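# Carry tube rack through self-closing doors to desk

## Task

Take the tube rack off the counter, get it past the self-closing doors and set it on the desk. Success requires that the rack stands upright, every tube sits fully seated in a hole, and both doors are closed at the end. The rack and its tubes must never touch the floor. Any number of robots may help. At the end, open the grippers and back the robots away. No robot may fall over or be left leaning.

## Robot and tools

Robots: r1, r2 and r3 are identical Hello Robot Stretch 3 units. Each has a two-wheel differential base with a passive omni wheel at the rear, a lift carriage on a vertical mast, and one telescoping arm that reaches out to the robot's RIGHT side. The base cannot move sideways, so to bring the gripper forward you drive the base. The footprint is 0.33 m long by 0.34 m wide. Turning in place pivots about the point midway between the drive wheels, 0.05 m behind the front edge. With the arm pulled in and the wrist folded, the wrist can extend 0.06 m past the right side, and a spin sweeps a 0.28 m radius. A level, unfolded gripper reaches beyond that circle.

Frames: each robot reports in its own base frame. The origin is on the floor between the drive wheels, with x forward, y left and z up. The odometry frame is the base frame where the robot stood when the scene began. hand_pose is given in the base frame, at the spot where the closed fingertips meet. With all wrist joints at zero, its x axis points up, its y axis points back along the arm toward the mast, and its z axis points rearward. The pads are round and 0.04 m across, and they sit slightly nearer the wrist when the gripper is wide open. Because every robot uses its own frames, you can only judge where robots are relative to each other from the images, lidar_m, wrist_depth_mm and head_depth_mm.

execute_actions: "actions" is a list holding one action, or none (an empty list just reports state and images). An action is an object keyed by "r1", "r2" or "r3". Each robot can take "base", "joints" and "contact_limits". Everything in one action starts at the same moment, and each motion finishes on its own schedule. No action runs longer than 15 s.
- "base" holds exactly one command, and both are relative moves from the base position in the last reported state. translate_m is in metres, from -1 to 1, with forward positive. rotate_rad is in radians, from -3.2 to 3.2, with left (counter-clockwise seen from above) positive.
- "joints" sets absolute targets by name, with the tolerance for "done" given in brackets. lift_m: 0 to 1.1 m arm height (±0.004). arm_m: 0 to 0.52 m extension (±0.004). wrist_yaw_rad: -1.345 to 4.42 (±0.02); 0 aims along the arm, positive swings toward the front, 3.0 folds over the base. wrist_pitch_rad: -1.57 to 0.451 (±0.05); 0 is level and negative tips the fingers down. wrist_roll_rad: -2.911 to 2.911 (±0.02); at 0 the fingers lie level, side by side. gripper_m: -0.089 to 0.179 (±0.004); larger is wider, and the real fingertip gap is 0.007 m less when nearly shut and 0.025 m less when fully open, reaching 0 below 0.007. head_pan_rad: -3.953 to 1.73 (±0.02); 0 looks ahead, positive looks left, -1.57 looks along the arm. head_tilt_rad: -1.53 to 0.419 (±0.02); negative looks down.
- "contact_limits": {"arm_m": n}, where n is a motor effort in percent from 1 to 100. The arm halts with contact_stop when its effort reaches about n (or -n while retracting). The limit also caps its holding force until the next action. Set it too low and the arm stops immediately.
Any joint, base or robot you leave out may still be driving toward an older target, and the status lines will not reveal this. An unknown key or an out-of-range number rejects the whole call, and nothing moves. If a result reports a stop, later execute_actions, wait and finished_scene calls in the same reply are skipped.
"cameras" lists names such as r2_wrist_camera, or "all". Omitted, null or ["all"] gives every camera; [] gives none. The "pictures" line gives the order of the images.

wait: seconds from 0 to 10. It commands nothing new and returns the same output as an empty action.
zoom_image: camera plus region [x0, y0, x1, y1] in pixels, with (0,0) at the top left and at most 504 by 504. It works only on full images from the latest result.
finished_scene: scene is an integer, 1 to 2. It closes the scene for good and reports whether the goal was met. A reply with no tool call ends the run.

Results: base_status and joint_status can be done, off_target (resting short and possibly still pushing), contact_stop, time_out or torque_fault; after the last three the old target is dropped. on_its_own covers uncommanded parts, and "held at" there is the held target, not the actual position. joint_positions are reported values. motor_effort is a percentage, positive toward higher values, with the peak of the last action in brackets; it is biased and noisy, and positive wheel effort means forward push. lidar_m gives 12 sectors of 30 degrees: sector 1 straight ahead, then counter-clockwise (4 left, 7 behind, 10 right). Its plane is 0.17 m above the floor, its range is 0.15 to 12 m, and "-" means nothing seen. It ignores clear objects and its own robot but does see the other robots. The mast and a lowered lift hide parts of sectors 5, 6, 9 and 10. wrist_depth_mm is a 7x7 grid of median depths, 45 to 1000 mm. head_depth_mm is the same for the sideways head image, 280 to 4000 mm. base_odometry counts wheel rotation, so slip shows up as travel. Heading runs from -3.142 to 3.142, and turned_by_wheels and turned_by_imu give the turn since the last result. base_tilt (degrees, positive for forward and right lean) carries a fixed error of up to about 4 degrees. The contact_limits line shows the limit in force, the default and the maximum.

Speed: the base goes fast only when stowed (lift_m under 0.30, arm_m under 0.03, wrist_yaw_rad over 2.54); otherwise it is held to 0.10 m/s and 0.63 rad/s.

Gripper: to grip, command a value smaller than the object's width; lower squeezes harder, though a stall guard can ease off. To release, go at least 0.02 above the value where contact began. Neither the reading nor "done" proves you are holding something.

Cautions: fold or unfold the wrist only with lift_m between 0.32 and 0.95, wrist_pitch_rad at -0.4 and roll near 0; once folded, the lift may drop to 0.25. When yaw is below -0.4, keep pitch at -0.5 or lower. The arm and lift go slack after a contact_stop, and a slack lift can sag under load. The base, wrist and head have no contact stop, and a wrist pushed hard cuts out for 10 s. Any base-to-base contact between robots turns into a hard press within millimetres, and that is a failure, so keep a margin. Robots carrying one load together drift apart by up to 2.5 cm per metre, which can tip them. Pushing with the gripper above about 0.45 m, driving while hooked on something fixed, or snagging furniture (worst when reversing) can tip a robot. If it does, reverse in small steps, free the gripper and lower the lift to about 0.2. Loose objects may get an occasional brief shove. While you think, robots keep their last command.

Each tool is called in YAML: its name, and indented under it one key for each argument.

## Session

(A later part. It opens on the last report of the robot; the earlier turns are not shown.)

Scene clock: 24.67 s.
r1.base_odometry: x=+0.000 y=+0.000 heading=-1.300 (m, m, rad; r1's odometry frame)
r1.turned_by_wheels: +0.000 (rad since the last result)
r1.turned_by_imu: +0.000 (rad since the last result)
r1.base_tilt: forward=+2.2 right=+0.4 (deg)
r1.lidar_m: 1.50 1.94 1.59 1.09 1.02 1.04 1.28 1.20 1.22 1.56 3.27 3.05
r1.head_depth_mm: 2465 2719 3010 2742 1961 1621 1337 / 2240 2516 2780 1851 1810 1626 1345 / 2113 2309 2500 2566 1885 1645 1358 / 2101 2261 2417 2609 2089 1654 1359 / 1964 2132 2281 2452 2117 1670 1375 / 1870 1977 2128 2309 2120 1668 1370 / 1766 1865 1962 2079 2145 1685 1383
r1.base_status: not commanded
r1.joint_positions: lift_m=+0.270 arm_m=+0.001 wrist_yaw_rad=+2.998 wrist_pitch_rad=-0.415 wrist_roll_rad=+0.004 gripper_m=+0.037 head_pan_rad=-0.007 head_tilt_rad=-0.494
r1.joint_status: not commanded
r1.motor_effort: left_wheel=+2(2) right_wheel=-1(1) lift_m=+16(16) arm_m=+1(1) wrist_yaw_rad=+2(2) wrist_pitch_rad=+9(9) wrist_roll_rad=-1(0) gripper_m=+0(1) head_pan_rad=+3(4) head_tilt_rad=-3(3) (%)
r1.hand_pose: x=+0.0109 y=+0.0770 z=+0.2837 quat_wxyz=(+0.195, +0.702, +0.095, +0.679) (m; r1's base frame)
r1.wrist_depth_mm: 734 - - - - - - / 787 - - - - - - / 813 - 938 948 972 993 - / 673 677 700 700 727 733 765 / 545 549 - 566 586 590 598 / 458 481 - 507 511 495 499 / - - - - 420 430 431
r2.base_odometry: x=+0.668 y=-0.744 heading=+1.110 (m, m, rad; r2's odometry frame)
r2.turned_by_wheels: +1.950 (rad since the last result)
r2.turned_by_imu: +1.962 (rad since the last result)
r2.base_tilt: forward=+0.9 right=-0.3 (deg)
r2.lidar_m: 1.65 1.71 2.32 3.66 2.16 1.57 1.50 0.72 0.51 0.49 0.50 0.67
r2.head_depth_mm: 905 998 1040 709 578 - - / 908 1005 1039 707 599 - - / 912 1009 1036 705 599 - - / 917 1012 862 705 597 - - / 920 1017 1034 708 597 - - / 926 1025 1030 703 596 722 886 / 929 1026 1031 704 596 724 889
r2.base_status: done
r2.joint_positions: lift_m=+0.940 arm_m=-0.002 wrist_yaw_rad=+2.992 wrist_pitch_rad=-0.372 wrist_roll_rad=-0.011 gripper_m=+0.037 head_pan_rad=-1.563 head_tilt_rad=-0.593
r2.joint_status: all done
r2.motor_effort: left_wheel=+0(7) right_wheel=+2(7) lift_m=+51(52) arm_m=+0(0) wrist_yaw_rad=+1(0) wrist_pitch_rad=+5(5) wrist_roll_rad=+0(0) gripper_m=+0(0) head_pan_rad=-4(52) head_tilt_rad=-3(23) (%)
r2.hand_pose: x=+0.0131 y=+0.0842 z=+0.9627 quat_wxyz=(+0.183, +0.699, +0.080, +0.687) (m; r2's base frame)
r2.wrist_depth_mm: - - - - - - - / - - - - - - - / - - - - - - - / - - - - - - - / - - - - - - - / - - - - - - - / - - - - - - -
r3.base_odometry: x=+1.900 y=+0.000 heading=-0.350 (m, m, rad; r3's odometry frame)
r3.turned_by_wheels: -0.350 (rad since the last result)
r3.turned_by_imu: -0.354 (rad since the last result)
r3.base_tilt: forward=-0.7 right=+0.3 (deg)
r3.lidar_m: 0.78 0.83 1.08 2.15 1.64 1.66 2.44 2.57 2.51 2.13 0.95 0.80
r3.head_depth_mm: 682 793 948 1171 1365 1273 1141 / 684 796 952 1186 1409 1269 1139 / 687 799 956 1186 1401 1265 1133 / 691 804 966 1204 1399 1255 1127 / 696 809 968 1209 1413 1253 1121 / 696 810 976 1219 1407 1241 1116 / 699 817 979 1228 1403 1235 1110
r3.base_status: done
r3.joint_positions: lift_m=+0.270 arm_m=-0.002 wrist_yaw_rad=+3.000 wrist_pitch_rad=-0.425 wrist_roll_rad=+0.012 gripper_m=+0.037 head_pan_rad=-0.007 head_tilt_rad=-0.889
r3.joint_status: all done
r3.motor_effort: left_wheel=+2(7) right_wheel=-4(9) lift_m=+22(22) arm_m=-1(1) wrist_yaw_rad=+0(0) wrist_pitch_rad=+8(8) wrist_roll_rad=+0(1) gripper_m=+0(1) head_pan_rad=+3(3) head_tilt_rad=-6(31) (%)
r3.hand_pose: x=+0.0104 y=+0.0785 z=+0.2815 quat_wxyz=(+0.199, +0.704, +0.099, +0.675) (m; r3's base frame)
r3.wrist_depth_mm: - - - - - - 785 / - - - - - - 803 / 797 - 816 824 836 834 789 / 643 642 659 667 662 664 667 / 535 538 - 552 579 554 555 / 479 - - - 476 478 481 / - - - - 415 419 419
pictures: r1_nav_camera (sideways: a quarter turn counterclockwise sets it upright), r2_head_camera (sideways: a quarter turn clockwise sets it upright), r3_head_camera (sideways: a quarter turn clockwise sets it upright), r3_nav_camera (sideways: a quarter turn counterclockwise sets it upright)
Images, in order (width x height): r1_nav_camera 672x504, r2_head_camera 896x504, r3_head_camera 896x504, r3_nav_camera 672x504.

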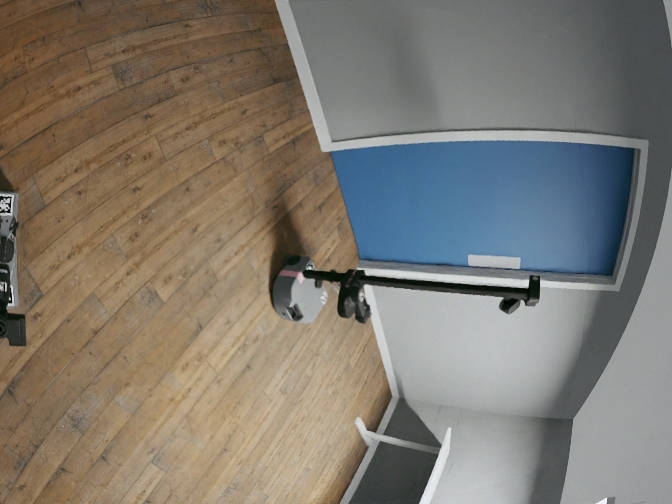

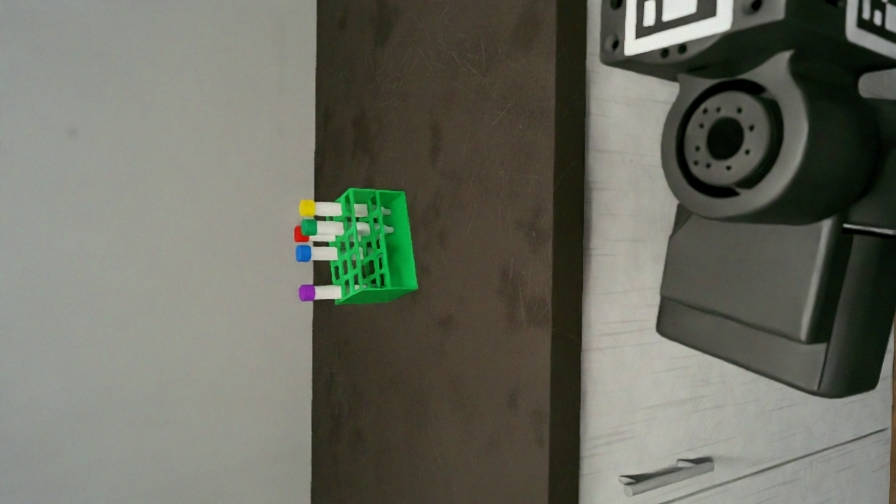

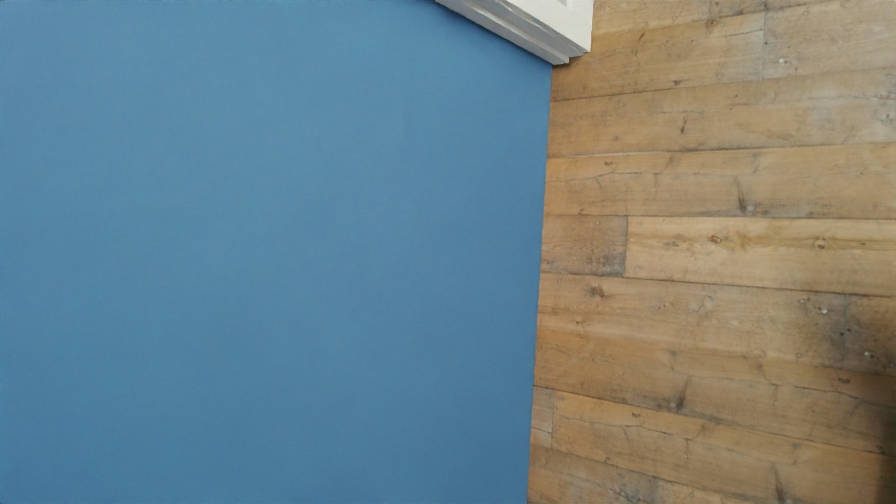

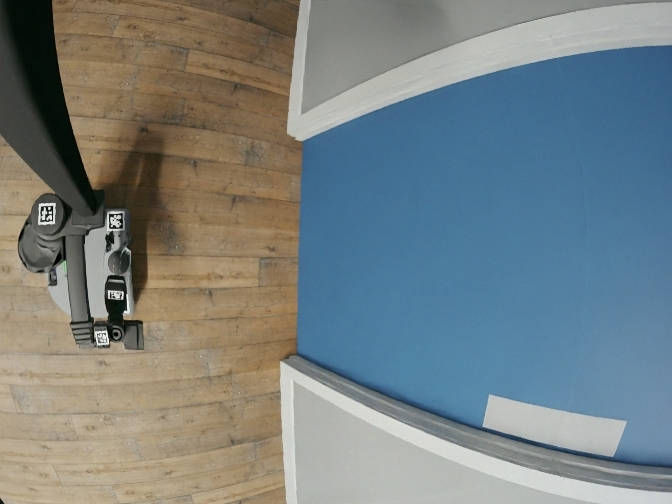

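execute_actions:
  actions:
    - {"r2":{"joints":{"wrist_yaw_rad":0}},"r3":{"base":{"translate_m":0.68},"joints":{"head_tilt_rad":-0.6}}}
  cameras: []

execute_actions:
  actions:
    - {"r2":{"joints":{"wrist_pitch_rad":0,"gripper_m":0.179,"lift_m":0.88}},"r3":{"base":{"translate_m":0.3},"joints":{"lift_m":0.31}}}
  cameras: ["r2_wrist_camera","r2_head_camera","r3_nav_camera"]

Scene clock: 29.67 s.
r1.base_odometry: x=+0.000 y=+0.000 heading=-1.300 (m, m, rad; r1's odometry frame)
r1.turned_by_wheels: +0.000 (rad since the last result)
r1.turned_by_imu: +0.000 (rad since the last result)
r1.base_tilt: forward=+2.1 right=+0.5 (deg)
r1.lidar_m: 2.05 1.94 1.60 1.09 1.02 1.04 1.28 1.20 1.22 1.56 3.27 3.04
r1.head_depth_mm: 2474 2688 3034 2771 2043 1621 1341 / 2310 2482 2778 2819 2067 1630 1340 / 2192 2356 2562 2704 2071 1639 1352 / 2092 2265 2404 2377 2096 1660 1372 / 1919 2108 2224 2401 2112 1664 1370 / 1875 1991 2158 2324 2128 1670 1382 / 1756 1861 1956 2079 2154 1683 1384
r1.base_status: not commanded
r1.joint_positions: lift_m=+0.270 arm_m=+0.001 wrist_yaw_rad=+2.998 wrist_pitch_rad=-0.415 wrist_roll_rad=+0.004 gripper_m=+0.037 head_pan_rad=-0.007 head_tilt_rad=-0.494
r1.joint_status: not commanded
r1.motor_effort: left_wheel=+2(2) right_wheel=-2(1) lift_m=+16(16) arm_m=+1(1) wrist_yaw_rad=+2(2) wrist_pitch_rad=+10(9) wrist_roll_rad=-1(1) gripper_m=+0(1) head_pan_rad=+3(4) head_tilt_rad=-3(3) (%)
r1.hand_pose: x=+0.0109 y=+0.0770 z=+0.2837 quat_wxyz=(+0.195, +0.702, +0.095, +0.679) (m; r1's base frame)
r1.wrist_depth_mm: 715 - - - - - - / 797 - - - - - - / 818 - 895 940 927 993 - / 672 676 697 700 719 741 751 / 553 549 - 579 593 599 597 / 460 486 - 511 504 491 500 / - - - - 422 429 431
r2.base_odometry: x=+0.668 y=-0.744 heading=+1.110 (m, m, rad; r2's odometry frame)
r2.turned_by_wheels: +0.000 (rad since the last result)
r2.turned_by_imu: -0.001 (rad since the last result)
r2.base_tilt: forward=+0.8 right=-0.3 (deg)
r2.lidar_m: 1.65 1.70 2.31 3.65 2.17 1.56 1.50 0.72 0.51 0.49 0.50 0.67
r2.head_depth_mm: 906 1000 1040 710 577 - - / 907 1006 1038 708 599 - - / 912 1010 1038 708 577 - - / 917 1015 820 706 597 719 877 / 919 1018 1032 704 598 719 882 / 924 1023 1034 704 596 722 886 / 931 1027 1032 702 595 726 890
r2.base_status: not commanded
r2.joint_positions: lift_m=+0.940 arm_m=-0.002 wrist_yaw_rad=+0.002 wrist_pitch_rad=-0.372 wrist_roll_rad=-0.011 gripper_m=+0.037 head_pan_rad=-1.563 head_tilt_rad=-0.593
r2.joint_status: all done
r2.motor_effort: left_wheel=-1(1) right_wheel=+2(3) lift_m=+51(50) arm_m=+0(0) wrist_yaw_rad=-4(2) wrist_pitch_rad=+5(4) wrist_roll_rad=+0(0) gripper_m=+0(0) head_pan_rad=-5(5) head_tilt_rad=-4(4) (%)
r2.hand_pose: x=-0.0210 y=-0.3730 z=+0.9627 quat_wxyz=(+0.699, +0.133, -0.691, -0.130) (m; r2's base frame)
r2.wrist_depth_mm: 806 787 778 809 818 808 796 / 627 661 621 599 836 848 841 / 422 431 456 477 498 514 547 / 312 322 332 343 350 363 381 / 268 272 275 282 289 295 297 / 320 322 - 332 341 342 350 / 357 360 372 375 387 388 384
r3.base_odometry: x=+2.539 y=-0.233 heading=-0.350 (m, m, rad; r3's odometry frame)
r3.turned_by_wheels: +0.000 (rad since the last result)
r3.turned_by_imu: +0.006 (rad since the last result)
r3.base_tilt: forward=-0.6 right=+0.3 (deg)
r3.lidar_m: - 0.15 0.16 0.53 2.23 2.17 3.11 2.95 2.29 0.32 0.15 -
r3.head_depth_mm: - - - - - - - / - - - - - - - / - - - - - - - / - - - - - - - / - - - - - - - / - - - - - - - / - - - - - - -
r3.base_status: done
r3.joint_positions: lift_m=+0.270 arm_m=-0.002 wrist_yaw_rad=+3.000 wrist_pitch_rad=-0.425 wrist_roll_rad=+0.012 gripper_m=+0.037 head_pan_rad=-0.007 head_tilt_rad=-0.605
r3.joint_status: all done
r3.motor_effort: left_wheel=+1(10) right_wheel=-3(8) lift_m=+22(22) arm_m=-1(1) wrist_yaw_rad=+0(0) wrist_pitch_rad=+7(7) wrist_roll_rad=+0(0) gripper_m=+0(1) head_pan_rad=+3(3) head_tilt_rad=+3(27) (%)
r3.hand_pose: x=+0.0104 y=+0.0785 z=+0.2815 quat_wxyz=(+0.199, +0.704, +0.099, +0.675) (m; r3's base frame)
r3.wrist_depth_mm: - - - 544 287 168 119 / - - - 597 291 170 120 / 788 - 804 663 298 171 121 / 643 632 659 640 303 174 122 / 542 544 - 551 278 176 123 / 480 - - - 258 178 124 / - - - - 359 170 125
pictures: none
No camera images: the call's "cameras" was empty. Leave "cameras" out to get every camera's image.

Scene clock: 33.13 s.
r1.base_odometry: x=+0.000 y=+0.000 heading=-1.300 (m, m, rad; r1's odometry frame)
r1.turned_by_wheels: +0.000 (rad since the last result)
r1.turned_by_imu: +0.000 (rad since the last result)
r1.base_tilt: forward=+2.1 right=+0.5 (deg)
r1.lidar_m: 2.09 1.94 1.60 1.09 1.02 1.04 1.28 1.20 1.22 1.57 3.26 3.04
r1.head_depth_mm: 2488 2728 2997 2767 2064 1619 1343 / 2286 2518 2746 2840 2071 1640 1347 / 2182 2333 2563 2695 2081 1638 1351 / 2099 2270 2383 2499 2078 1650 1358 / 1948 2091 2246 2384 2112 1661 1373 / 1873 1988 2154 2315 2123 1673 1386 / 1770 1860 1952 2073 2143 1673 1389
r1.base_status: not commanded
r1.joint_positions: lift_m=+0.270 arm_m=+0.001 wrist_yaw_rad=+2.998 wrist_pitch_rad=-0.415 wrist_roll_rad=+0.004 gripper_m=+0.037 head_pan_rad=-0.007 head_tilt_rad=-0.494
r1.joint_status: not commanded
r1.motor_effort: left_wheel=+3(2) right_wheel=-1(1) lift_m=+16(16) arm_m=+1(1) wrist_yaw_rad=+2(2) wrist_pitch_rad=+9(9) wrist_roll_rad=+0(1) gripper_m=+0(0) head_pan_rad=+4(3) head_tilt_rad=-3(3) (%)
r1.hand_pose: x=+0.0109 y=+0.0770 z=+0.2837 quat_wxyz=(+0.195, +0.702, +0.095, +0.679) (m; r1's base frame)
r1.wrist_depth_mm: 744 - - - - - - / 795 - - - - - - / 797 - 914 947 943 998 - / 666 680 722 699 720 740 747 / 554 554 - 572 576 595 601 / 459 485 - 510 501 494 501 / - - - - 417 425 430
r2.base_odometry: x=+0.668 y=-0.744 heading=+1.110 (m, m, rad; r2's odometry frame)
r2.turned_by_wheels: +0.000 (rad since the last result)
r2.turned_by_imu: -0.001 (rad since the last result)
r2.base_tilt: forward=+0.9 right=-0.2 (deg)
r2.lidar_m: 1.65 1.71 2.32 3.65 2.17 1.57 1.51 0.72 0.51 0.49 0.50 0.67
r2.head_depth_mm: 904 999 1043 710 615 693 - / 905 1003 1040 707 599 713 - / 911 1012 1034 708 576 - - / 914 1013 819 705 597 709 894 / 921 1016 1036 705 623 721 881 / 924 1025 1035 703 597 723 888 / 927 1028 1032 705 595 725 890
r2.base_status: not commanded
r2.joint_positions: lift_m=+0.880 arm_m=-0.002 wrist_yaw_rad=+0.002 wrist_pitch_rad=-0.022 wrist_roll_rad=-0.011 gripper_m=+0.179 head_pan_rad=-1.563 head_tilt_rad=-0.593
r2.joint_status: all done
r2.motor_effort: left_wheel=-1(0) right_wheel=+2(2) lift_m=+31(48) arm_m=-1(0) wrist_yaw_rad=-2(3) wrist_pitch_rad=+7(6) wrist_roll_rad=+0(0) gripper_m=+0(84) head_pan_rad=-5(4) head_tilt_rad=-4(4) (%)
r2.hand_pose: x=-0.0210 y=-0.3988 z=+0.9894 quat_wxyz=(+0.711, +0.009, -0.703, -0.007) (m; r2's base frame)
r2.wrist_depth_mm: 827 820 830 849 847 859 857 / 813 842 851 873 868 875 873 / 874 861 858 864 908 875 888 / 720 768 695 686 894 922 925 / 411 434 444 455 489 526 546 / - 295 301 316 325 327 352 / - 240 243 249 253 258 269
r3.base_odometry: x=+2.821 y=-0.336 heading=-0.349 (m, m, rad; r3's odometry frame)
r3.turned_by_wheels: +0.001 (rad since the last result)
r3.turned_by_imu: -0.106 (rad since the last result)
r3.base_tilt: forward=-0.8 right=+0.3 (deg)
r3.lidar_m: - - 0.15 0.19 2.16 2.20 3.16 3.25 2.31 0.25 0.15 -
r3.head_depth_mm: - - - - - - - / - - - - - - - / - - - - - - - / - - - - - - - / - - - - - - - / - - - - - - - / - - - - - - -
r3.base_status: translate_m off_target (by the wheels' count: +0.2999 of +0.3000)
r3.joint_positions: lift_m=+0.310 arm_m=-0.002 wrist_yaw_rad=+3.001 wrist_pitch_rad=-0.427 wrist_roll_rad=+0.012 gripper_m=+0.037 head_pan_rad=+0.011 head_tilt_rad=-0.595
r3.joint_status: all done
r3.on_its_own: left_wheel is at rest, and its effort (+29) is outside its rest range (-18 to +18)
r3.motor_effort: left_wheel=+29(66) right_wheel=+10(79) lift_m=+31(41) arm_m=-1(1) wrist_yaw_rad=-1(9) wrist_pitch_rad=+9(10) wrist_roll_rad=+0(0) gripper_m=+0(0) head_pan_rad=-4(8) head_tilt_rad=-3(4) (%)
r3.hand_pose: x=+0.0101 y=+0.0782 z=+0.3204 quat_wxyz=(+0.199, +0.704, +0.100, +0.675) (m; r3's base frame)
r3.wrist_depth_mm: - - - 297 137 89 66 / - - - 321 142 91 67 / 865 - 840 351 147 93 68 / 694 704 695 393 153 95 69 / 593 585 - 560 145 98 71 / 510 517 - 457 138 100 72 / 456 - - - 188 98 73
pictures: r2_head_camera (sideways: a quarter turn clockwise sets it upright), r2_wrist_camera, r3_nav_camera (sideways: a quarter turn counterclockwise sets it upright)
Images, in order (width x height): r2_head_camera 896x504, r2_wrist_camera 644x364, r3_nav_camera 672x504.

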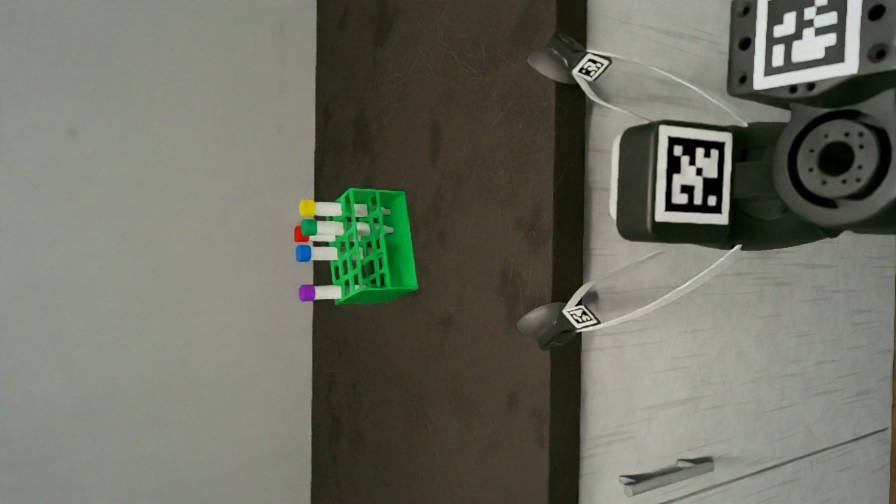

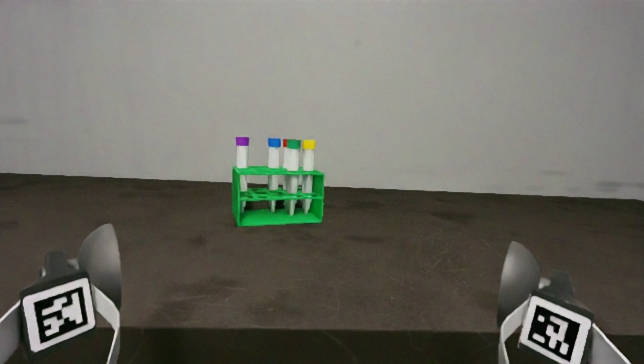

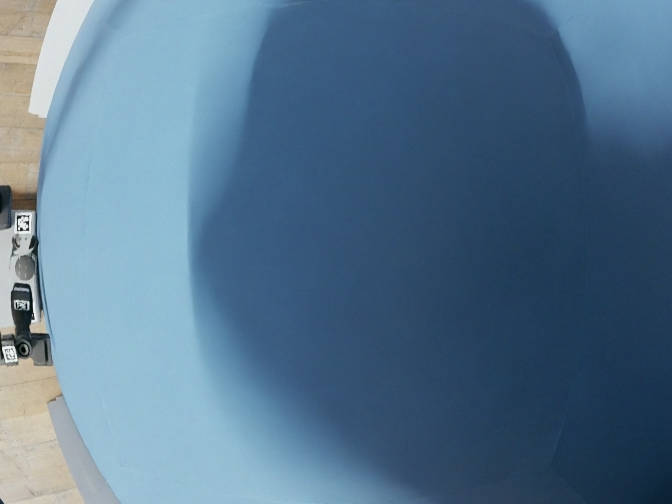

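execute_actions:
  actions:
    - {"r2":{"base":{"translate_m":0.045},"joints":{"arm_m":0.15}},"r3":{"base":{"translate_m":-0.4},"joints":{"head_tilt_rad":-1.1}}}
  cameras: ["r2_wrist_camera","r2_head_camera","r3_nav_camera","r3_head_camera"]

Scene clock: 39.13 s.
r1.base_odometry: x=+0.000 y=+0.000 heading=-1.300 (m, m, rad; r1's odometry frame)
r1.turned_by_wheels: +0.000 (rad since the last result)
r1.turned_by_imu: +0.000 (rad since the last result)
r1.base_tilt: forward=+2.2 right=+0.5 (deg)
r1.lidar_m: 1.74 1.94 1.59 1.09 1.02 1.04 1.28 1.20 1.22 1.57 3.26 3.06
r1.head_depth_mm: 2477 2712 3001 2771 2046 1620 1336 / 2296 2489 2743 2811 2056 1621 1335 / 2182 2354 2561 2598 2002 1644 1357 / 1636 2247 2426 2088 2019 1646 1361 / 1959 2106 2289 2461 2102 1666 1369 / 1891 1999 2158 2317 2134 1674 1378 / 1770 1875 1965 2082 2145 1686 1384
r1.base_status: not commanded
r1.joint_positions: lift_m=+0.270 arm_m=+0.001 wrist_yaw_rad=+2.998 wrist_pitch_rad=-0.415 wrist_roll_rad=+0.004 gripper_m=+0.037 head_pan_rad=-0.007 head_tilt_rad=-0.494
r1.joint_status: not commanded
r1.motor_effort: left_wheel=+3(2) right_wheel=-1(1) lift_m=+15(15) arm_m=+0(1) wrist_yaw_rad=+3(3) wrist_pitch_rad=+9(9) wrist_roll_rad=+0(1) gripper_m=+0(2) head_pan_rad=+3(4) head_tilt_rad=-3(3) (%)
r1.hand_pose: x=+0.0109 y=+0.0770 z=+0.2837 quat_wxyz=(+0.195, +0.702, +0.095, +0.679) (m; r1's base frame)
r1.wrist_depth_mm: 741 - - - - - - / 780 - - - - - - / 802 - 913 925 959 990 - / 664 673 700 717 716 736 768 / 540 545 - 560 587 598 605 / 461 477 - 507 496 500 501 / - - - - 419 429 432
r2.base_odometry: x=+0.688 y=-0.704 heading=+1.110 (m, m, rad; r2's odometry frame)
r2.turned_by_wheels: +0.000 (rad since the last result)
r2.turned_by_imu: -0.001 (rad since the last result)
r2.base_tilt: forward=+0.8 right=-0.3 (deg)
r2.lidar_m: 1.60 1.66 2.25 3.64 2.23 1.61 1.55 0.72 0.51 0.49 0.50 0.67
r2.head_depth_mm: 904 998 1041 726 - 747 864 / 907 1004 1041 778 - 749 866 / 910 1009 914 778 - 741 873 / 916 1013 972 738 608 715 873 / 919 1017 1034 704 597 716 876 / 922 1019 1023 705 597 718 882 / 927 1027 1029 704 596 725 884
r2.base_status: done
r2.joint_positions: lift_m=+0.880 arm_m=+0.150 wrist_yaw_rad=+0.001 wrist_pitch_rad=-0.021 wrist_roll_rad=-0.011 gripper_m=+0.179 head_pan_rad=-1.563 head_tilt_rad=-0.593
r2.joint_status: all done
r2.motor_effort: left_wheel=-1(3) right_wheel=+1(5) lift_m=+31(31) arm_m=+5(6) wrist_yaw_rad=-2(3) wrist_pitch_rad=+6(6) wrist_roll_rad=+0(0) gripper_m=+0(0) head_pan_rad=-4(5) head_tilt_rad=-4(3) (%)
r2.hand_pose: x=-0.0212 y=-0.5503 z=+0.9896 quat_wxyz=(+0.711, +0.008, -0.703, -0.007) (m; r2's base frame)
r2.wrist_depth_mm: 687 683 680 688 684 702 711 / 686 701 702 702 722 708 739 / 708 714 720 739 734 733 739 / 716 731 729 388 730 764 768 / 410 427 403 382 486 524 534 / - 293 301 312 324 331 349 / - 226 229 233 239 245 265
r3.base_odometry: x=+2.445 y=-0.199 heading=-0.349 (m, m, rad; r3's odometry frame)
r3.turned_by_wheels: +0.000 (rad since the last result)
r3.turned_by_imu: -0.005 (rad since the last result)
r3.base_tilt: forward=-0.8 right=+0.3 (deg)
r3.lidar_m: 0.46 0.47 0.63 1.31 2.14 1.85 2.76 2.83 2.75 1.76 0.63 0.48
r3.head_depth_mm: 438 534 686 957 1297 1216 1128 / 436 532 683 950 1304 1216 1121 / 434 529 679 938 1289 1199 - / 433 527 673 931 1285 1199 - / 431 524 670 927 1271 1194 - / 429 521 665 915 1259 1191 1119 / 427 518 661 908 1259 1187 1109
r3.base_status: done
r3.joint_positions: lift_m=+0.310 arm_m=-0.002 wrist_yaw_rad=+3.001 wrist_pitch_rad=-0.427 wrist_roll_rad=+0.012 gripper_m=+0.037 head_pan_rad=+0.007 head_tilt_rad=-1.087
r3.joint_status: all done
r3.motor_effort: left_wheel=+0(24) right_wheel=+0(7) lift_m=+31(31) arm_m=-1(1) wrist_yaw_rad=-1(1) wrist_pitch_rad=+9(9) wrist_roll_rad=+0(0) gripper_m=-1(0) head_pan_rad=-3(5) head_tilt_rad=-6(37) (%)
r3.hand_pose: x=+0.0101 y=+0.0782 z=+0.3204 quat_wxyz=(+0.199, +0.704, +0.100, +0.675) (m; r3's base frame)
r3.wrist_depth_mm: - - - - 821 588 469 / - - - - 838 634 473 / 870 - 876 891 812 658 486 / 715 703 711 724 730 676 486 / 588 594 - 602 625 600 504 / 510 510 - 533 519 526 497 / 458 - - - 460 460 459
pictures: r2_head_camera (sideways: a quarter turn clockwise sets it upright), r2_wrist_camera, r3_head_camera (sideways: a quarter turn clockwise sets it upright), r3_nav_camera (sideways: a quarter turn counterclockwise sets it upright)
Images, in order (width x height): r2_head_camera 896x504, r2_wrist_camera 644x364, r3_head_camera 896x504, r3_nav_camera 672x504.

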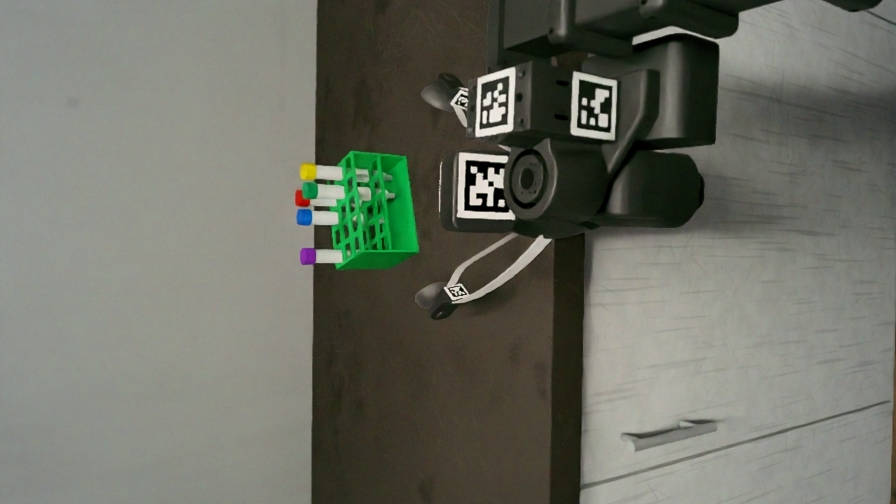

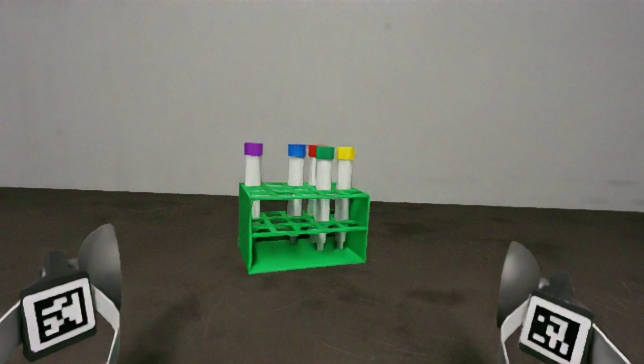

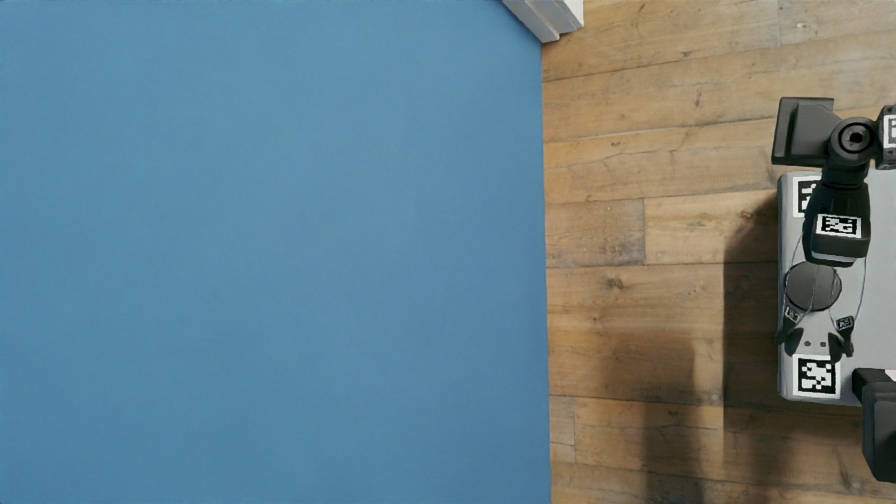

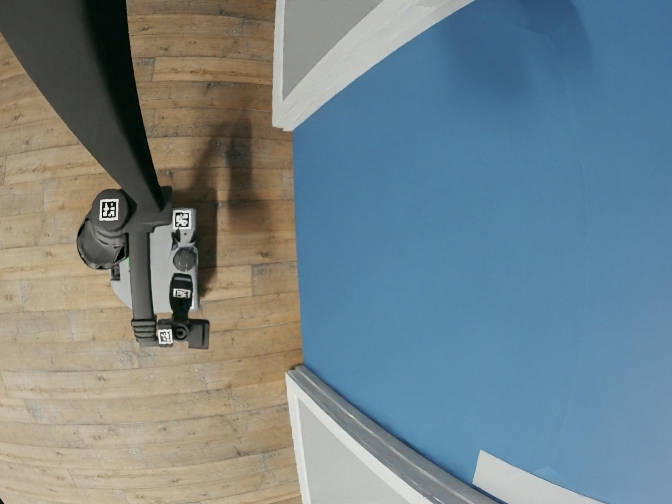

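execute_actions:
  actions:
    - {"r2":{"base":{"translate_m":0.005},"joints":{"lift_m":0.84,"arm_m":0.27}},"r3":{"base":{"rotate_rad":-0.4}}}
  cameras: []

execute_actions:
  actions:
    - {"r3":{"base":{"translate_m":0.25}}}
  cameras: []

execute_actions:
  actions:
    - {"r3":{"base":{"rotate_rad":0.55}}}
  cameras: ["r2_wrist_camera","r2_head_camera","r3_head_camera"]

Scene clock: 43.03 s.
r1.base_odometry: x=+0.000 y=+0.000 heading=-1.300 (m, m, rad; r1's odometry frame)
r1.turned_by_wheels: +0.000 (rad since the last result)
r1.turned_by_imu: +0.000 (rad since the last result)
r1.base_tilt: forward=+2.1 right=+0.5 (deg)
r1.lidar_m: 1.79 1.94 1.60 1.09 1.02 1.04 1.28 1.20 1.22 1.57 3.27 3.04
r1.head_depth_mm: 2466 2732 3013 2761 2043 1613 1340 / 2298 2527 2739 2787 2069 1626 1347 / 2169 2375 2567 2562 1999 1633 1353 / 2017 2239 2430 2064 1995 1652 1360 / 1958 2077 2298 2455 2125 1668 1361 / 1875 1985 2146 2305 2143 1675 1372 / 1759 1860 1961 2054 2154 1691 1388
r1.base_status: not commanded
r1.joint_positions: lift_m=+0.270 arm_m=+0.001 wrist_yaw_rad=+2.998 wrist_pitch_rad=-0.415 wrist_roll_rad=+0.004 gripper_m=+0.037 head_pan_rad=-0.007 head_tilt_rad=-0.494
r1.joint_status: not commanded
r1.motor_effort: left_wheel=+2(3) right_wheel=-1(1) lift_m=+16(15) arm_m=+0(0) wrist_yaw_rad=+2(2) wrist_pitch_rad=+9(9) wrist_roll_rad=-1(0) gripper_m=+0(1) head_pan_rad=+4(3) head_tilt_rad=-3(4) (%)
r1.hand_pose: x=+0.0109 y=+0.0770 z=+0.2837 quat_wxyz=(+0.195, +0.702, +0.095, +0.679) (m; r1's base frame)
r1.wrist_depth_mm: 739 - - - - - - / 782 - - - - - - / 804 - 898 930 992 978 - / 654 686 700 697 725 740 746 / 544 555 - 573 588 586 604 / 468 481 - 511 501 494 495 / - - - - 417 422 433
r2.base_odometry: x=+0.690 y=-0.700 heading=+1.110 (m, m, rad; r2's odometry frame)
r2.turned_by_wheels: +0.000 (rad since the last result)
r2.turned_by_imu: -0.034 (rad since the last result)
r2.base_tilt: forward=+0.8 right=-0.2 (deg)
r2.lidar_m: 1.61 1.64 2.18 3.65 2.31 1.63 1.55 0.75 0.52 0.49 0.50 0.65
r2.head_depth_mm: 914 1010 1028 740 - - 906 / 911 1012 1025 - 639 724 892 / 914 1011 964 - 639 721 884 / 914 1012 781 702 595 719 879 / 914 1015 1022 700 594 715 879 / 915 1016 1018 700 593 713 876 / 917 1014 1018 699 593 711 872
r2.base_status: done
r2.joint_positions: lift_m=+0.843 arm_m=+0.270 wrist_yaw_rad=+0.000 wrist_pitch_rad=+0.006 wrist_roll_rad=-0.010 gripper_m=+0.179 head_pan_rad=-1.565 head_tilt_rad=-0.597
r2.joint_status: lift_m contact_stop (moved -0.038 of -0.040); the others done
r2.on_its_own: lift_m is slack since a contact_stop, until your next command for it
r2.motor_effort: left_wheel=+1(16) right_wheel=-1(26) lift_m=+41(38) arm_m=+5(32) wrist_yaw_rad=+1(24) wrist_pitch_rad=-2(39) wrist_roll_rad=+0(2) gripper_m=+0(0) head_pan_rad=-4(4) head_tilt_rad=-2(4) (%)
r2.hand_pose: x=-0.0216 y=-0.6710 z=+0.9588 quat_wxyz=(+0.711, -0.002, -0.703, +0.002) (m; r2's base frame)
r2.wrist_depth_mm: 559 562 576 582 597 614 617 / 565 582 594 615 609 634 612 / 574 580 601 610 620 630 636 / 579 596 264 259 650 649 684 / 342 363 263 256 404 431 460 / - 238 238 246 260 265 282 / - 178 183 187 191 194 214
r3.base_odometry: x=+2.445 y=-0.199 heading=-0.749 (m, m, rad; r3's odometry frame)
r3.turned_by_wheels: -0.400 (rad since the last result)
r3.turned_by_imu: -0.404 (rad since the last result)
r3.base_tilt: forward=-0.7 right=+0.4 (deg)
r3.lidar_m: 0.46 0.46 0.48 0.64 2.10 2.22 1.85 2.76 2.94 2.24 1.14 0.60
r3.head_depth_mm: 581 718 859 1351 1327 1215 1124 / 547 685 908 1218 1317 1207 1124 / 515 639 841 1227 1309 1207 - / 488 598 769 1081 1304 1202 - / 464 562 710 967 1287 1197 - / 441 528 658 877 1244 1188 1114 / 421 500 615 798 1144 1185 1107
r3.base_status: done
r3.joint_positions: lift_m=+0.310 arm_m=-0.002 wrist_yaw_rad=+3.001 wrist_pitch_rad=-0.427 wrist_roll_rad=+0.012 gripper_m=+0.037 head_pan_rad=+0.007 head_tilt_rad=-1.087
r3.joint_status: not commanded
r3.motor_effort: left_wheel=+2(6) right_wheel=-5(11) lift_m=+32(31) arm_m=-1(1) wrist_yaw_rad=-1(1) wrist_pitch_rad=+9(9) wrist_roll_rad=+0(0) gripper_m=+0(0) head_pan_rad=-2(2) head_tilt_rad=-6(7) (%)
r3.hand_pose: x=+0.0101 y=+0.0782 z=+0.3204 quat_wxyz=(+0.199, +0.704, +0.100, +0.675) (m; r3's base frame)
r3.wrist_depth_mm: - - - 676 577 459 379 / - - - 744 615 485 398 / 883 - 896 807 659 511 409 / 704 694 723 730 681 540 435 / 598 589 - 595 622 572 452 / 512 511 - 534 520 524 477 / 461 - - - 464 463 458
pictures: none
No camera images: the call's "cameras" was empty. Leave "cameras" out to get every camera's image.

not run: a stop came earlier in this reply.

not run: a stop came earlier in this reply.

execute_actions:
  actions:
    - {"r2":{"joints":{"lift_m":0.855}},"r3":{"base":{"translate_m":0.25}}}
  cameras: []

execute_actions:
  actions:
    - {"r3":{"base":{"rotate_rad":0.55}}}
  cameras: ["r2_wrist_camera","r2_head_camera","r3_head_camera"]

Scene clock: 47.33 s.
r1.base_odometry: x=+0.000 y=+0.000 heading=-1.300 (m, m, rad; r1's odometry frame)
r1.turned_by_wheels: +0.000 (rad since the last result)
r1.turned_by_imu: +0.000 (rad since the last result)
r1.base_tilt: forward=+2.2 right=+0.5 (deg)
r1.lidar_m: 2.03 1.94 1.60 1.09 1.02 1.04 1.28 1.20 1.22 1.57 3.27 3.02
r1.head_depth_mm: 2481 2733 2998 2751 2046 1619 1339 / 2315 2505 2772 2797 2077 1633 1347 / 2170 2343 2585 2687 2067 1642 1347 / 2083 2254 2393 2307 2079 1648 1364 / 1957 2075 2269 2471 2125 1663 1374 / 1870 1981 2139 2287 2134 1666 1374 / 1773 1875 1955 2087 2139 1685 1381
r1.base_status: not commanded
r1.joint_positions: lift_m=+0.270 arm_m=+0.001 wrist_yaw_rad=+2.998 wrist_pitch_rad=-0.415 wrist_roll_rad=+0.004 gripper_m=+0.037 head_pan_rad=-0.007 head_tilt_rad=-0.494
r1.joint_status: not commanded
r1.motor_effort: left_wheel=+2(2) right_wheel=-1(1) lift_m=+16(15) arm_m=-1(1) wrist_yaw_rad=+2(3) wrist_pitch_rad=+9(9) wrist_roll_rad=-1(1) gripper_m=+1(0) head_pan_rad=+3(3) head_tilt_rad=-4(3) (%)
r1.hand_pose: x=+0.0109 y=+0.0770 z=+0.2837 quat_wxyz=(+0.195, +0.702, +0.095, +0.679) (m; r1's base frame)
r1.wrist_depth_mm: 767 - - - - - - / 769 - - - - - - / 813 - 889 911 953 992 - / 671 670 700 700 723 737 751 / 549 548 - 571 586 586 598 / 451 481 - 506 508 493 494 / - - - - 419 421 433
r2.base_odometry: x=+0.690 y=-0.700 heading=+1.110 (m, m, rad; r2's odometry frame)
r2.turned_by_wheels: +0.000 (rad since the last result)
r2.turned_by_imu: -0.001 (rad since the last result)
r2.base_tilt: forward=+0.8 right=-0.3 (deg)
r2.lidar_m: 1.61 1.65 2.18 3.63 2.31 1.63 1.55 0.75 0.52 0.49 0.50 0.65
r2.head_depth_mm: 910 1008 1032 754 - 756 927 / 914 1011 1026 773 638 724 891 / 914 1014 965 - 636 721 882 / 915 1011 780 686 594 719 882 / 915 1013 1020 701 593 716 879 / 914 1013 1018 700 594 713 873 / 917 1016 1019 698 592 711 872
r2.base_status: not commanded
r2.joint_positions: lift_m=+0.855 arm_m=+0.270 wrist_yaw_rad=+0.000 wrist_pitch_rad=-0.014 wrist_roll_rad=-0.010 gripper_m=+0.179 head_pan_rad=-1.565 head_tilt_rad=-0.597
r2.joint_status: all done
r2.motor_effort: left_wheel=+0(1) right_wheel=-1(0) lift_m=+51(50) arm_m=+4(5) wrist_yaw_rad=+0(1) wrist_pitch_rad=+4(5) wrist_roll_rad=+0(0) gripper_m=+0(0) head_pan_rad=-3(3) head_tilt_rad=-1(1) (%)
r2.hand_pose: x=-0.0216 y=-0.6706 z=+0.9657 quat_wxyz=(+0.711, +0.005, -0.703, -0.005) (m; r2's base frame)
r2.wrist_depth_mm: 549 558 573 595 584 608 615 / 560 568 586 593 590 614 612 / 584 575 602 600 630 646 641 / 580 587 269 266 632 648 664 / 350 359 260 261 411 427 455 / - 245 247 255 270 276 293 / - 187 191 195 200 202 224
r3.base_odometry: x=+2.628 y=-0.369 heading=-0.749 (m, m, rad; r3's odometry frame)
r3.turned_by_wheels: +0.000 (rad since the last result)
r3.turned_by_imu: +0.002 (rad since the last result)
r3.base_tilt: forward=-0.7 right=+0.5 (deg)
r3.lidar_m: 0.23 0.23 0.24 0.36 0.91 2.34 2.09 2.99 2.81 2.17 0.43 0.30
r3.head_depth_mm: 288 338 468 705 1214 1217 1125 / - 315 422 643 1083 1213 1122 / - 304 383 559 1027 1209 - / - 293 351 494 831 1196 - / - - 324 441 693 1169 - / - - 308 399 594 1145 1114 / - - 297 365 521 908 1107
r3.base_status: done
r3.joint_positions: lift_m=+0.310 arm_m=-0.002 wrist_yaw_rad=+3.001 wrist_pitch_rad=-0.427 wrist_roll_rad=+0.012 gripper_m=+0.037 head_pan_rad=+0.007 head_tilt_rad=-1.087
r3.joint_status: not commanded
r3.motor_effort: left_wheel=+1(7) right_wheel=-3(4) lift_m=+31(31) arm_m=-1(1) wrist_yaw_rad=+0(0) wrist_pitch_rad=+9(9) wrist_roll_rad=+0(0) gripper_m=+0(1) head_pan_rad=-2(2) head_tilt_rad=-6(7) (%)
r3.hand_pose: x=+0.0101 y=+0.0782 z=+0.3204 quat_wxyz=(+0.199, +0.704, +0.100, +0.675) (m; r3's base frame)
r3.wrist_depth_mm: - - 608 417 308 242 201 / - - 665 453 323 255 209 / 867 - 743 498 349 266 218 / 702 685 720 570 376 286 227 / 590 593 - 587 381 301 239 / 507 513 - 534 392 321 251 / 458 - - - 448 334 264
pictures: none
No camera images: the call's "cameras" was empty. Leave "cameras" out to get every camera's image.

Scene clock: 49.20 s.
r1.base_odometry: x=+0.000 y=+0.000 heading=-1.300 (m, m, rad; r1's odometry frame)
r1.turned_by_wheels: +0.000 (rad since the last result)
r1.turned_by_imu: +0.000 (rad since the last result)
r1.base_tilt: forward=+2.2 right=+0.4 (deg)
r1.lidar_m: 1.98 1.94 1.60 1.09 1.02 1.04 1.28 1.20 1.22 1.57 3.26 3.04
r1.head_depth_mm: 2485 2734 3003 2773 2048 1618 1333 / 2327 2493 2728 2798 2070 1632 1344 / 2166 2364 2573 2669 2076 1636 1353 / 2021 2259 2394 2315 2077 1644 1365 / 1962 2114 2271 2493 2098 1647 1367 / 1865 1990 2148 2305 2135 1687 1377 / 1775 1854 1970 2090 2136 1687 1382
r1.base_status: not commanded
r1.joint_positions: lift_m=+0.270 arm_m=+0.001 wrist_yaw_rad=+2.998 wrist_pitch_rad=-0.415 wrist_roll_rad=+0.004 gripper_m=+0.037 head_pan_rad=-0.007 head_tilt_rad=-0.494
r1.joint_status: not commanded
r1.motor_effort: left_wheel=+2(2) right_wheel=-1(1) lift_m=+16(15) arm_m=+1(0) wrist_yaw_rad=+3(3) wrist_pitch_rad=+9(9) wrist_roll_rad=-1(0) gripper_m=+0(1) head_pan_rad=+4(4) head_tilt_rad=-4(3) (%)
r1.hand_pose: x=+0.0109 y=+0.0770 z=+0.2837 quat_wxyz=(+0.195, +0.702, +0.095, +0.679) (m; r1's base frame)
r1.wrist_depth_mm: 748 - - - - - - / 766 - - - - - - / 802 - 902 935 947 974 - / 677 679 689 702 722 743 745 / 552 548 - 576 587 585 600 / 463 473 - 503 506 493 496 / - - - - 420 426 432
r2.base_odometry: x=+0.690 y=-0.700 heading=+1.110 (m, m, rad; r2's odometry frame)
r2.turned_by_wheels: +0.000 (rad since the last result)
r2.turned_by_imu: +0.000 (rad since the last result)
r2.base_tilt: forward=+0.9 right=-0.3 (deg)
r2.lidar_m: 1.61 1.65 2.18 3.64 2.32 1.63 1.55 0.74 0.52 0.49 0.50 0.65
r2.head_depth_mm: 912 1005 1029 756 - 755 923 / 913 1006 1027 774 641 724 890 / 915 1010 963 - 636 720 886 / 913 1014 779 686 594 719 883 / 916 1015 1022 701 593 716 879 / 915 1013 1017 699 593 714 877 / 915 1013 1020 699 594 713 871
r2.base_status: not commanded
r2.joint_positions: lift_m=+0.855 arm_m=+0.270 wrist_yaw_rad=+0.000 wrist_pitch_rad=-0.014 wrist_roll_rad=-0.010 gripper_m=+0.179 head_pan_rad=-1.565 head_tilt_rad=-0.597
r2.joint_status: not commanded
r2.motor_effort: left_wheel=+0(1) right_wheel=-1(1) lift_m=+50(50) arm_m=+5(5) wrist_yaw_rad=+0(1) wrist_pitch_rad=+4(4) wrist_roll_rad=+0(0) gripper_m=+0(0) head_pan_rad=-2(3) head_tilt_rad=-1(2) (%)
r2.hand_pose: x=-0.0216 y=-0.6706 z=+0.9657 quat_wxyz=(+0.711, +0.005, -0.703, -0.005) (m; r2's base frame)
r2.wrist_depth_mm: 550 550 576 580 604 608 613 / 565 582 580 591 606 628 629 / 575 597 597 609 614 640 645 / 586 595 265 267 634 641 659 / 348 360 259 261 400 429 455 / - 243 248 254 268 276 293 / - 187 191 195 199 204 222
r3.base_odometry: x=+2.628 y=-0.369 heading=-0.199 (m, m, rad; r3's odometry frame)
r3.turned_by_wheels: +0.550 (rad since the last result)
r3.turned_by_imu: +0.555 (rad since the last result)
r3.base_tilt: forward=-0.6 right=+0.4 (deg)
r3.lidar_m: 0.23 0.25 0.37 1.09 2.36 2.10 2.98 2.81 2.18 0.43 0.29 0.23
r3.head_depth_mm: - - 304 387 595 1078 1125 / - - 304 398 620 1181 1122 / - - 310 408 646 1177 - / - - 313 418 673 1179 - / - - 317 431 704 1178 - / - - 317 443 739 1187 1120 / - - 324 456 777 1187 1105
r3.base_status: done
r3.joint_positions: lift_m=+0.310 arm_m=-0.002 wrist_yaw_rad=+3.001 wrist_pitch_rad=-0.427 wrist_roll_rad=+0.012 gripper_m=+0.037 head_pan_rad=+0.007 head_tilt_rad=-1.087
r3.joint_status: not commanded
r3.motor_effort: left_wheel=-3(7) right_wheel=+3(7) lift_m=+31(31) arm_m=-1(1) wrist_yaw_rad=-1(1) wrist_pitch_rad=+9(9) wrist_roll_rad=+0(0) gripper_m=+0(0) head_pan_rad=-3(3) head_tilt_rad=-6(6) (%)
r3.hand_pose: x=+0.0101 y=+0.0782 z=+0.3204 quat_wxyz=(+0.199, +0.704, +0.100, +0.675) (m; r3's base frame)
r3.wrist_depth_mm: - - - - 626 393 273 / - - - - 678 395 272 / 879 - 902 911 719 395 273 / 705 693 711 728 674 399 275 / 587 595 - 600 596 401 274 / 511 507 - 535 528 402 276 / 459 - - - 453 383 278
pictures: r2_head_camera (sideways: a quarter turn clockwise sets it upright), r2_wrist_camera, r3_head_camera (sideways: a quarter turn clockwise sets it upright)
Images, in order (width x height): r2_head_camera 896x504, r2_wrist_camera 644x364, r3_head_camera 896x504.

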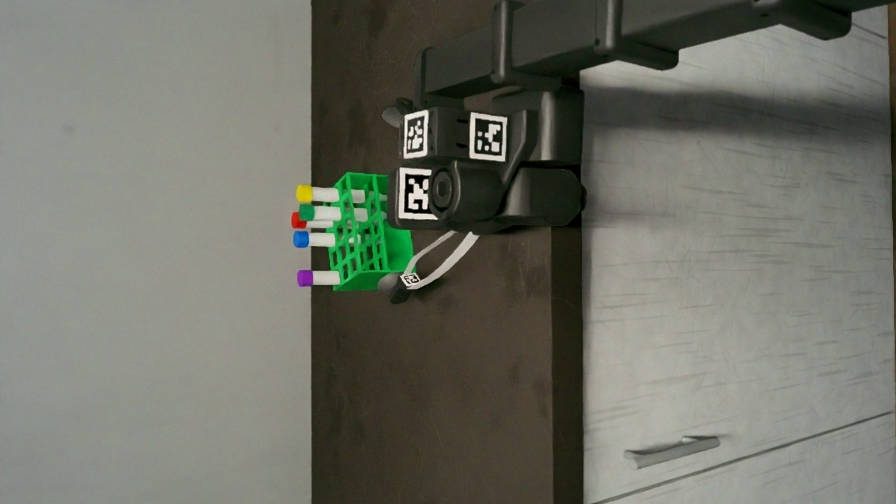

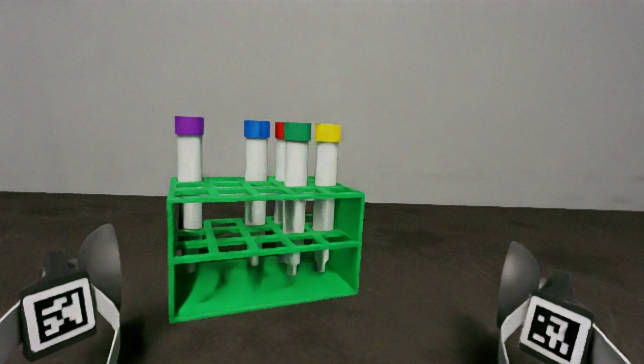

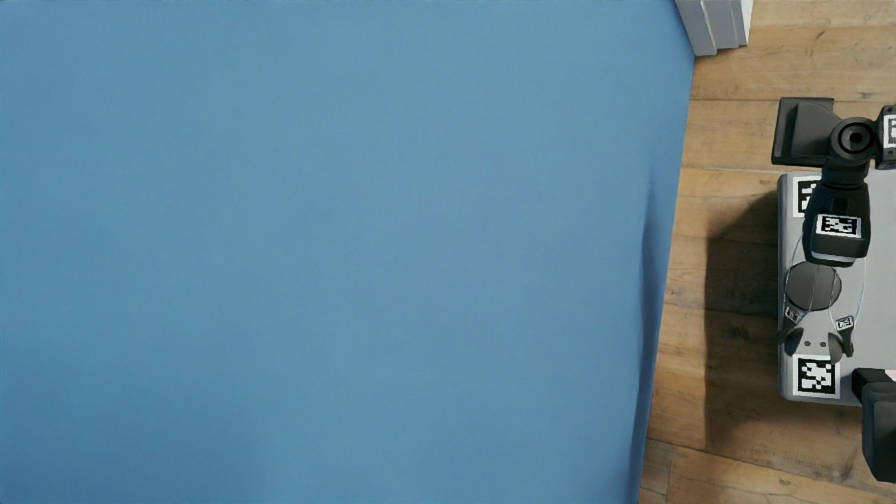

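execute_actions:
  actions:
    - {"r2":{"joints":{"lift_m":0.865,"wrist_yaw_rad":0.15,"wrist_pitch_rad":-0.15,"arm_m":0.3}},"r3":{"base":{"translate_m":0.4}}}
  cameras: ["r2_wrist_camera","r3_nav_camera","r3_head_camera"]

Scene clock: 54.80 s.
r1.base_odometry: x=+0.000 y=+0.000 heading=-1.300 (m, m, rad; r1's odometry frame)
r1.turned_by_wheels: +0.000 (rad since the last result)
r1.turned_by_imu: +0.000 (rad since the last result)
r1.base_tilt: forward=+2.1 right=+0.5 (deg)
r1.lidar_m: 2.12 1.94 1.60 1.09 1.02 1.04 1.28 1.20 1.22 1.56 3.27 3.02
r1.head_depth_mm: 2481 2736 3012 2756 2048 1613 1335 / 2300 2515 2759 2774 2054 1629 1353 / 2189 2353 2582 2693 2086 1642 1361 / 2096 2249 2369 2506 2080 1659 1353 / 1932 2093 2235 2443 2136 1659 1374 / 1866 1986 2151 2305 2134 1656 1380 / 1761 1869 1961 2097 2149 1697 1377
r1.base_status: not commanded
r1.joint_positions: lift_m=+0.270 arm_m=+0.001 wrist_yaw_rad=+2.998 wrist_pitch_rad=-0.415 wrist_roll_rad=+0.004 gripper_m=+0.037 head_pan_rad=-0.007 head_tilt_rad=-0.494
r1.joint_status: not commanded
r1.motor_effort: left_wheel=+2(2) right_wheel=-2(2) lift_m=+16(15) arm_m=+2(0) wrist_yaw_rad=+3(2) wrist_pitch_rad=+9(9) wrist_roll_rad=+0(1) gripper_m=-1(0) head_pan_rad=+4(4) head_tilt_rad=-4(3) (%)
r1.hand_pose: x=+0.0109 y=+0.0770 z=+0.2837 quat_wxyz=(+0.195, +0.702, +0.095, +0.679) (m; r1's base frame)
r1.wrist_depth_mm: 735 - - - - - - / 767 - - - - - - / 797 - 888 914 954 959 - / 677 686 708 708 718 728 753 / 554 552 - 574 589 591 595 / 462 477 - 514 501 498 505 / - - - - 418 427 430
r2.base_odometry: x=+0.690 y=-0.700 heading=+1.110 (m, m, rad; r2's odometry frame)
r2.turned_by_wheels: +0.000 (rad since the last result)
r2.turned_by_imu: -0.001 (rad since the last result)
r2.base_tilt: forward=+0.9 right=-0.4 (deg)
r2.lidar_m: 1.60 1.64 2.18 3.64 2.32 1.63 1.55 0.75 0.52 0.49 0.50 0.65
r2.head_depth_mm: 913 1012 1027 774 - 745 925 / 915 1009 1028 - 602 725 892 / 915 1015 998 - 622 721 886 / 916 1010 780 716 594 719 879 / 915 1012 1022 700 594 716 876 / 916 1015 1022 700 593 715 874 / 919 1016 1018 699 593 712 871
r2.base_status: not commanded
r2.joint_positions: lift_m=+0.865 arm_m=+0.300 wrist_yaw_rad=+0.148 wrist_pitch_rad=-0.163 wrist_roll_rad=-0.010 gripper_m=+0.179 head_pan_rad=-1.565 head_tilt_rad=-0.597
r2.joint_status: all done
r2.motor_effort: left_wheel=+1(0) right_wheel=-1(1) lift_m=+51(51) arm_m=+5(6) wrist_yaw_rad=+3(2) wrist_pitch_rad=+4(4) wrist_roll_rad=+0(0) gripper_m=+0(0) head_pan_rad=-3(4) head_tilt_rad=-1(2) (%)
r2.hand_pose: x=+0.0152 y=-0.6908 z=+0.9379 quat_wxyz=(+0.711, +0.110, -0.695, -0.005) (m; r2's base frame)
r2.wrist_depth_mm: 571 561 551 537 529 516 498 / 595 591 566 550 531 532 531 / 615 598 506 232 220 553 548 / 331 345 240 247 231 422 441 / 235 242 243 232 237 275 283 / - 184 188 194 197 201 208 / - 148 150 154 158 160 172
r3.base_odometry: x=+3.020 y=-0.448 heading=-0.199 (m, m, rad; r3's odometry frame)
r3.turned_by_wheels: +0.001 (rad since the last result)
r3.turned_by_imu: -0.125 (rad since the last result)
r3.base_tilt: forward=-0.7 right=+0.3 (deg)
r3.lidar_m: - - 0.15 0.20 2.24 2.24 3.16 3.27 2.25 0.21 0.15 -
r3.head_depth_mm: - - - - - 1051 1124 / - - - - - 442 1123 / - - - - - - - / - - - - - 765 - / - - - - - 355 - / - - - - - 821 - / - - - - - 742 1108
r3.base_status: translate_m off_target (by the wheels' count: +0.3998 of +0.4000)
r3.joint_positions: lift_m=+0.310 arm_m=-0.002 wrist_yaw_rad=+3.001 wrist_pitch_rad=-0.427 wrist_roll_rad=+0.012 gripper_m=+0.037 head_pan_rad=-0.008 head_tilt_rad=-1.128
r3.joint_status: not commanded
r3.on_its_own: left_wheel is at rest, and its effort (+30) is outside its rest range (-18 to +18)
r3.motor_effort: left_wheel=+30(51) right_wheel=+13(52) lift_m=+29(31) arm_m=-1(1) wrist_yaw_rad=-1(15) wrist_pitch_rad=+9(9) wrist_roll_rad=+0(0) gripper_m=+0(0) head_pan_rad=+4(5) head_tilt_rad=+15(15) (%)
r3.hand_pose: x=+0.0101 y=+0.0783 z=+0.3206 quat_wxyz=(+0.199, +0.704, +0.100, +0.675) (m; r3's base frame)
r3.wrist_depth_mm: - - - 311 133 85 62 / - - - 338 138 87 63 / 871 - 860 368 142 89 64 / 704 692 718 410 148 90 65 / 587 594 - 565 140 92 66 / 513 516 - 475 131 95 67 / 458 - - - 181 92 68
pictures: r2_wrist_camera, r3_head_camera (sideways: a quarter turn clockwise sets it upright), r3_nav_camera (sideways: a quarter turn counterclockwise sets it upright)
Images, in order (width x height): r2_wrist_camera 644x364, r3_head_camera 896x504, r3_nav_camera 672x504.

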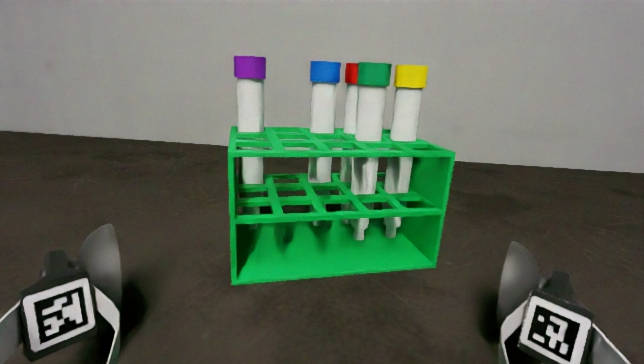

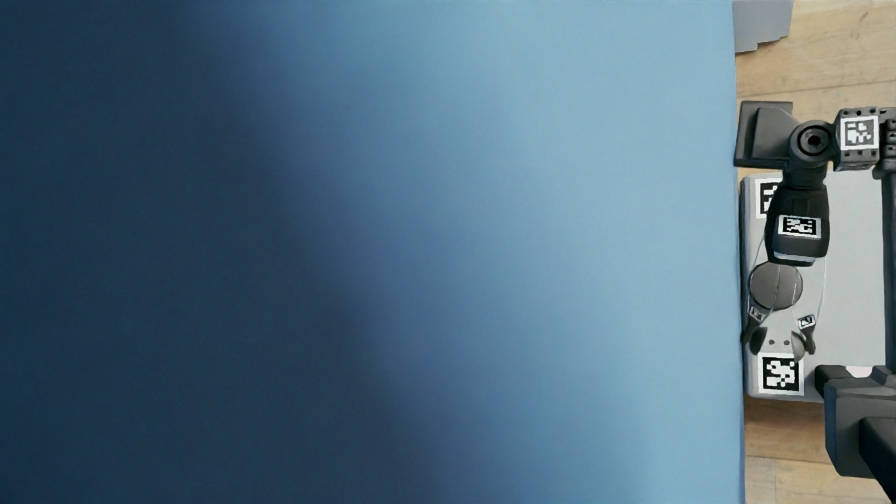

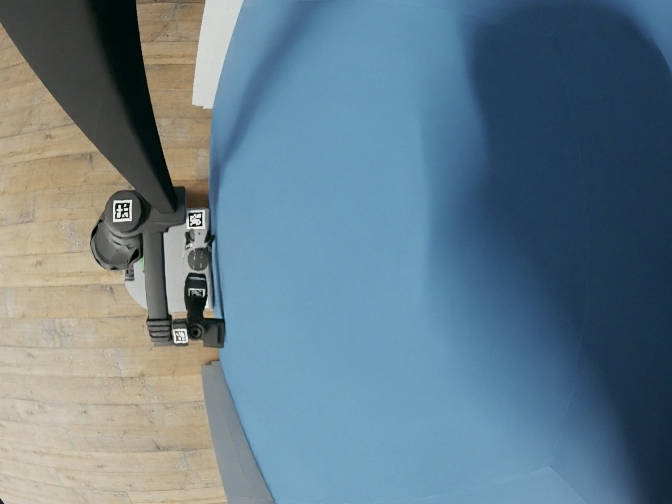

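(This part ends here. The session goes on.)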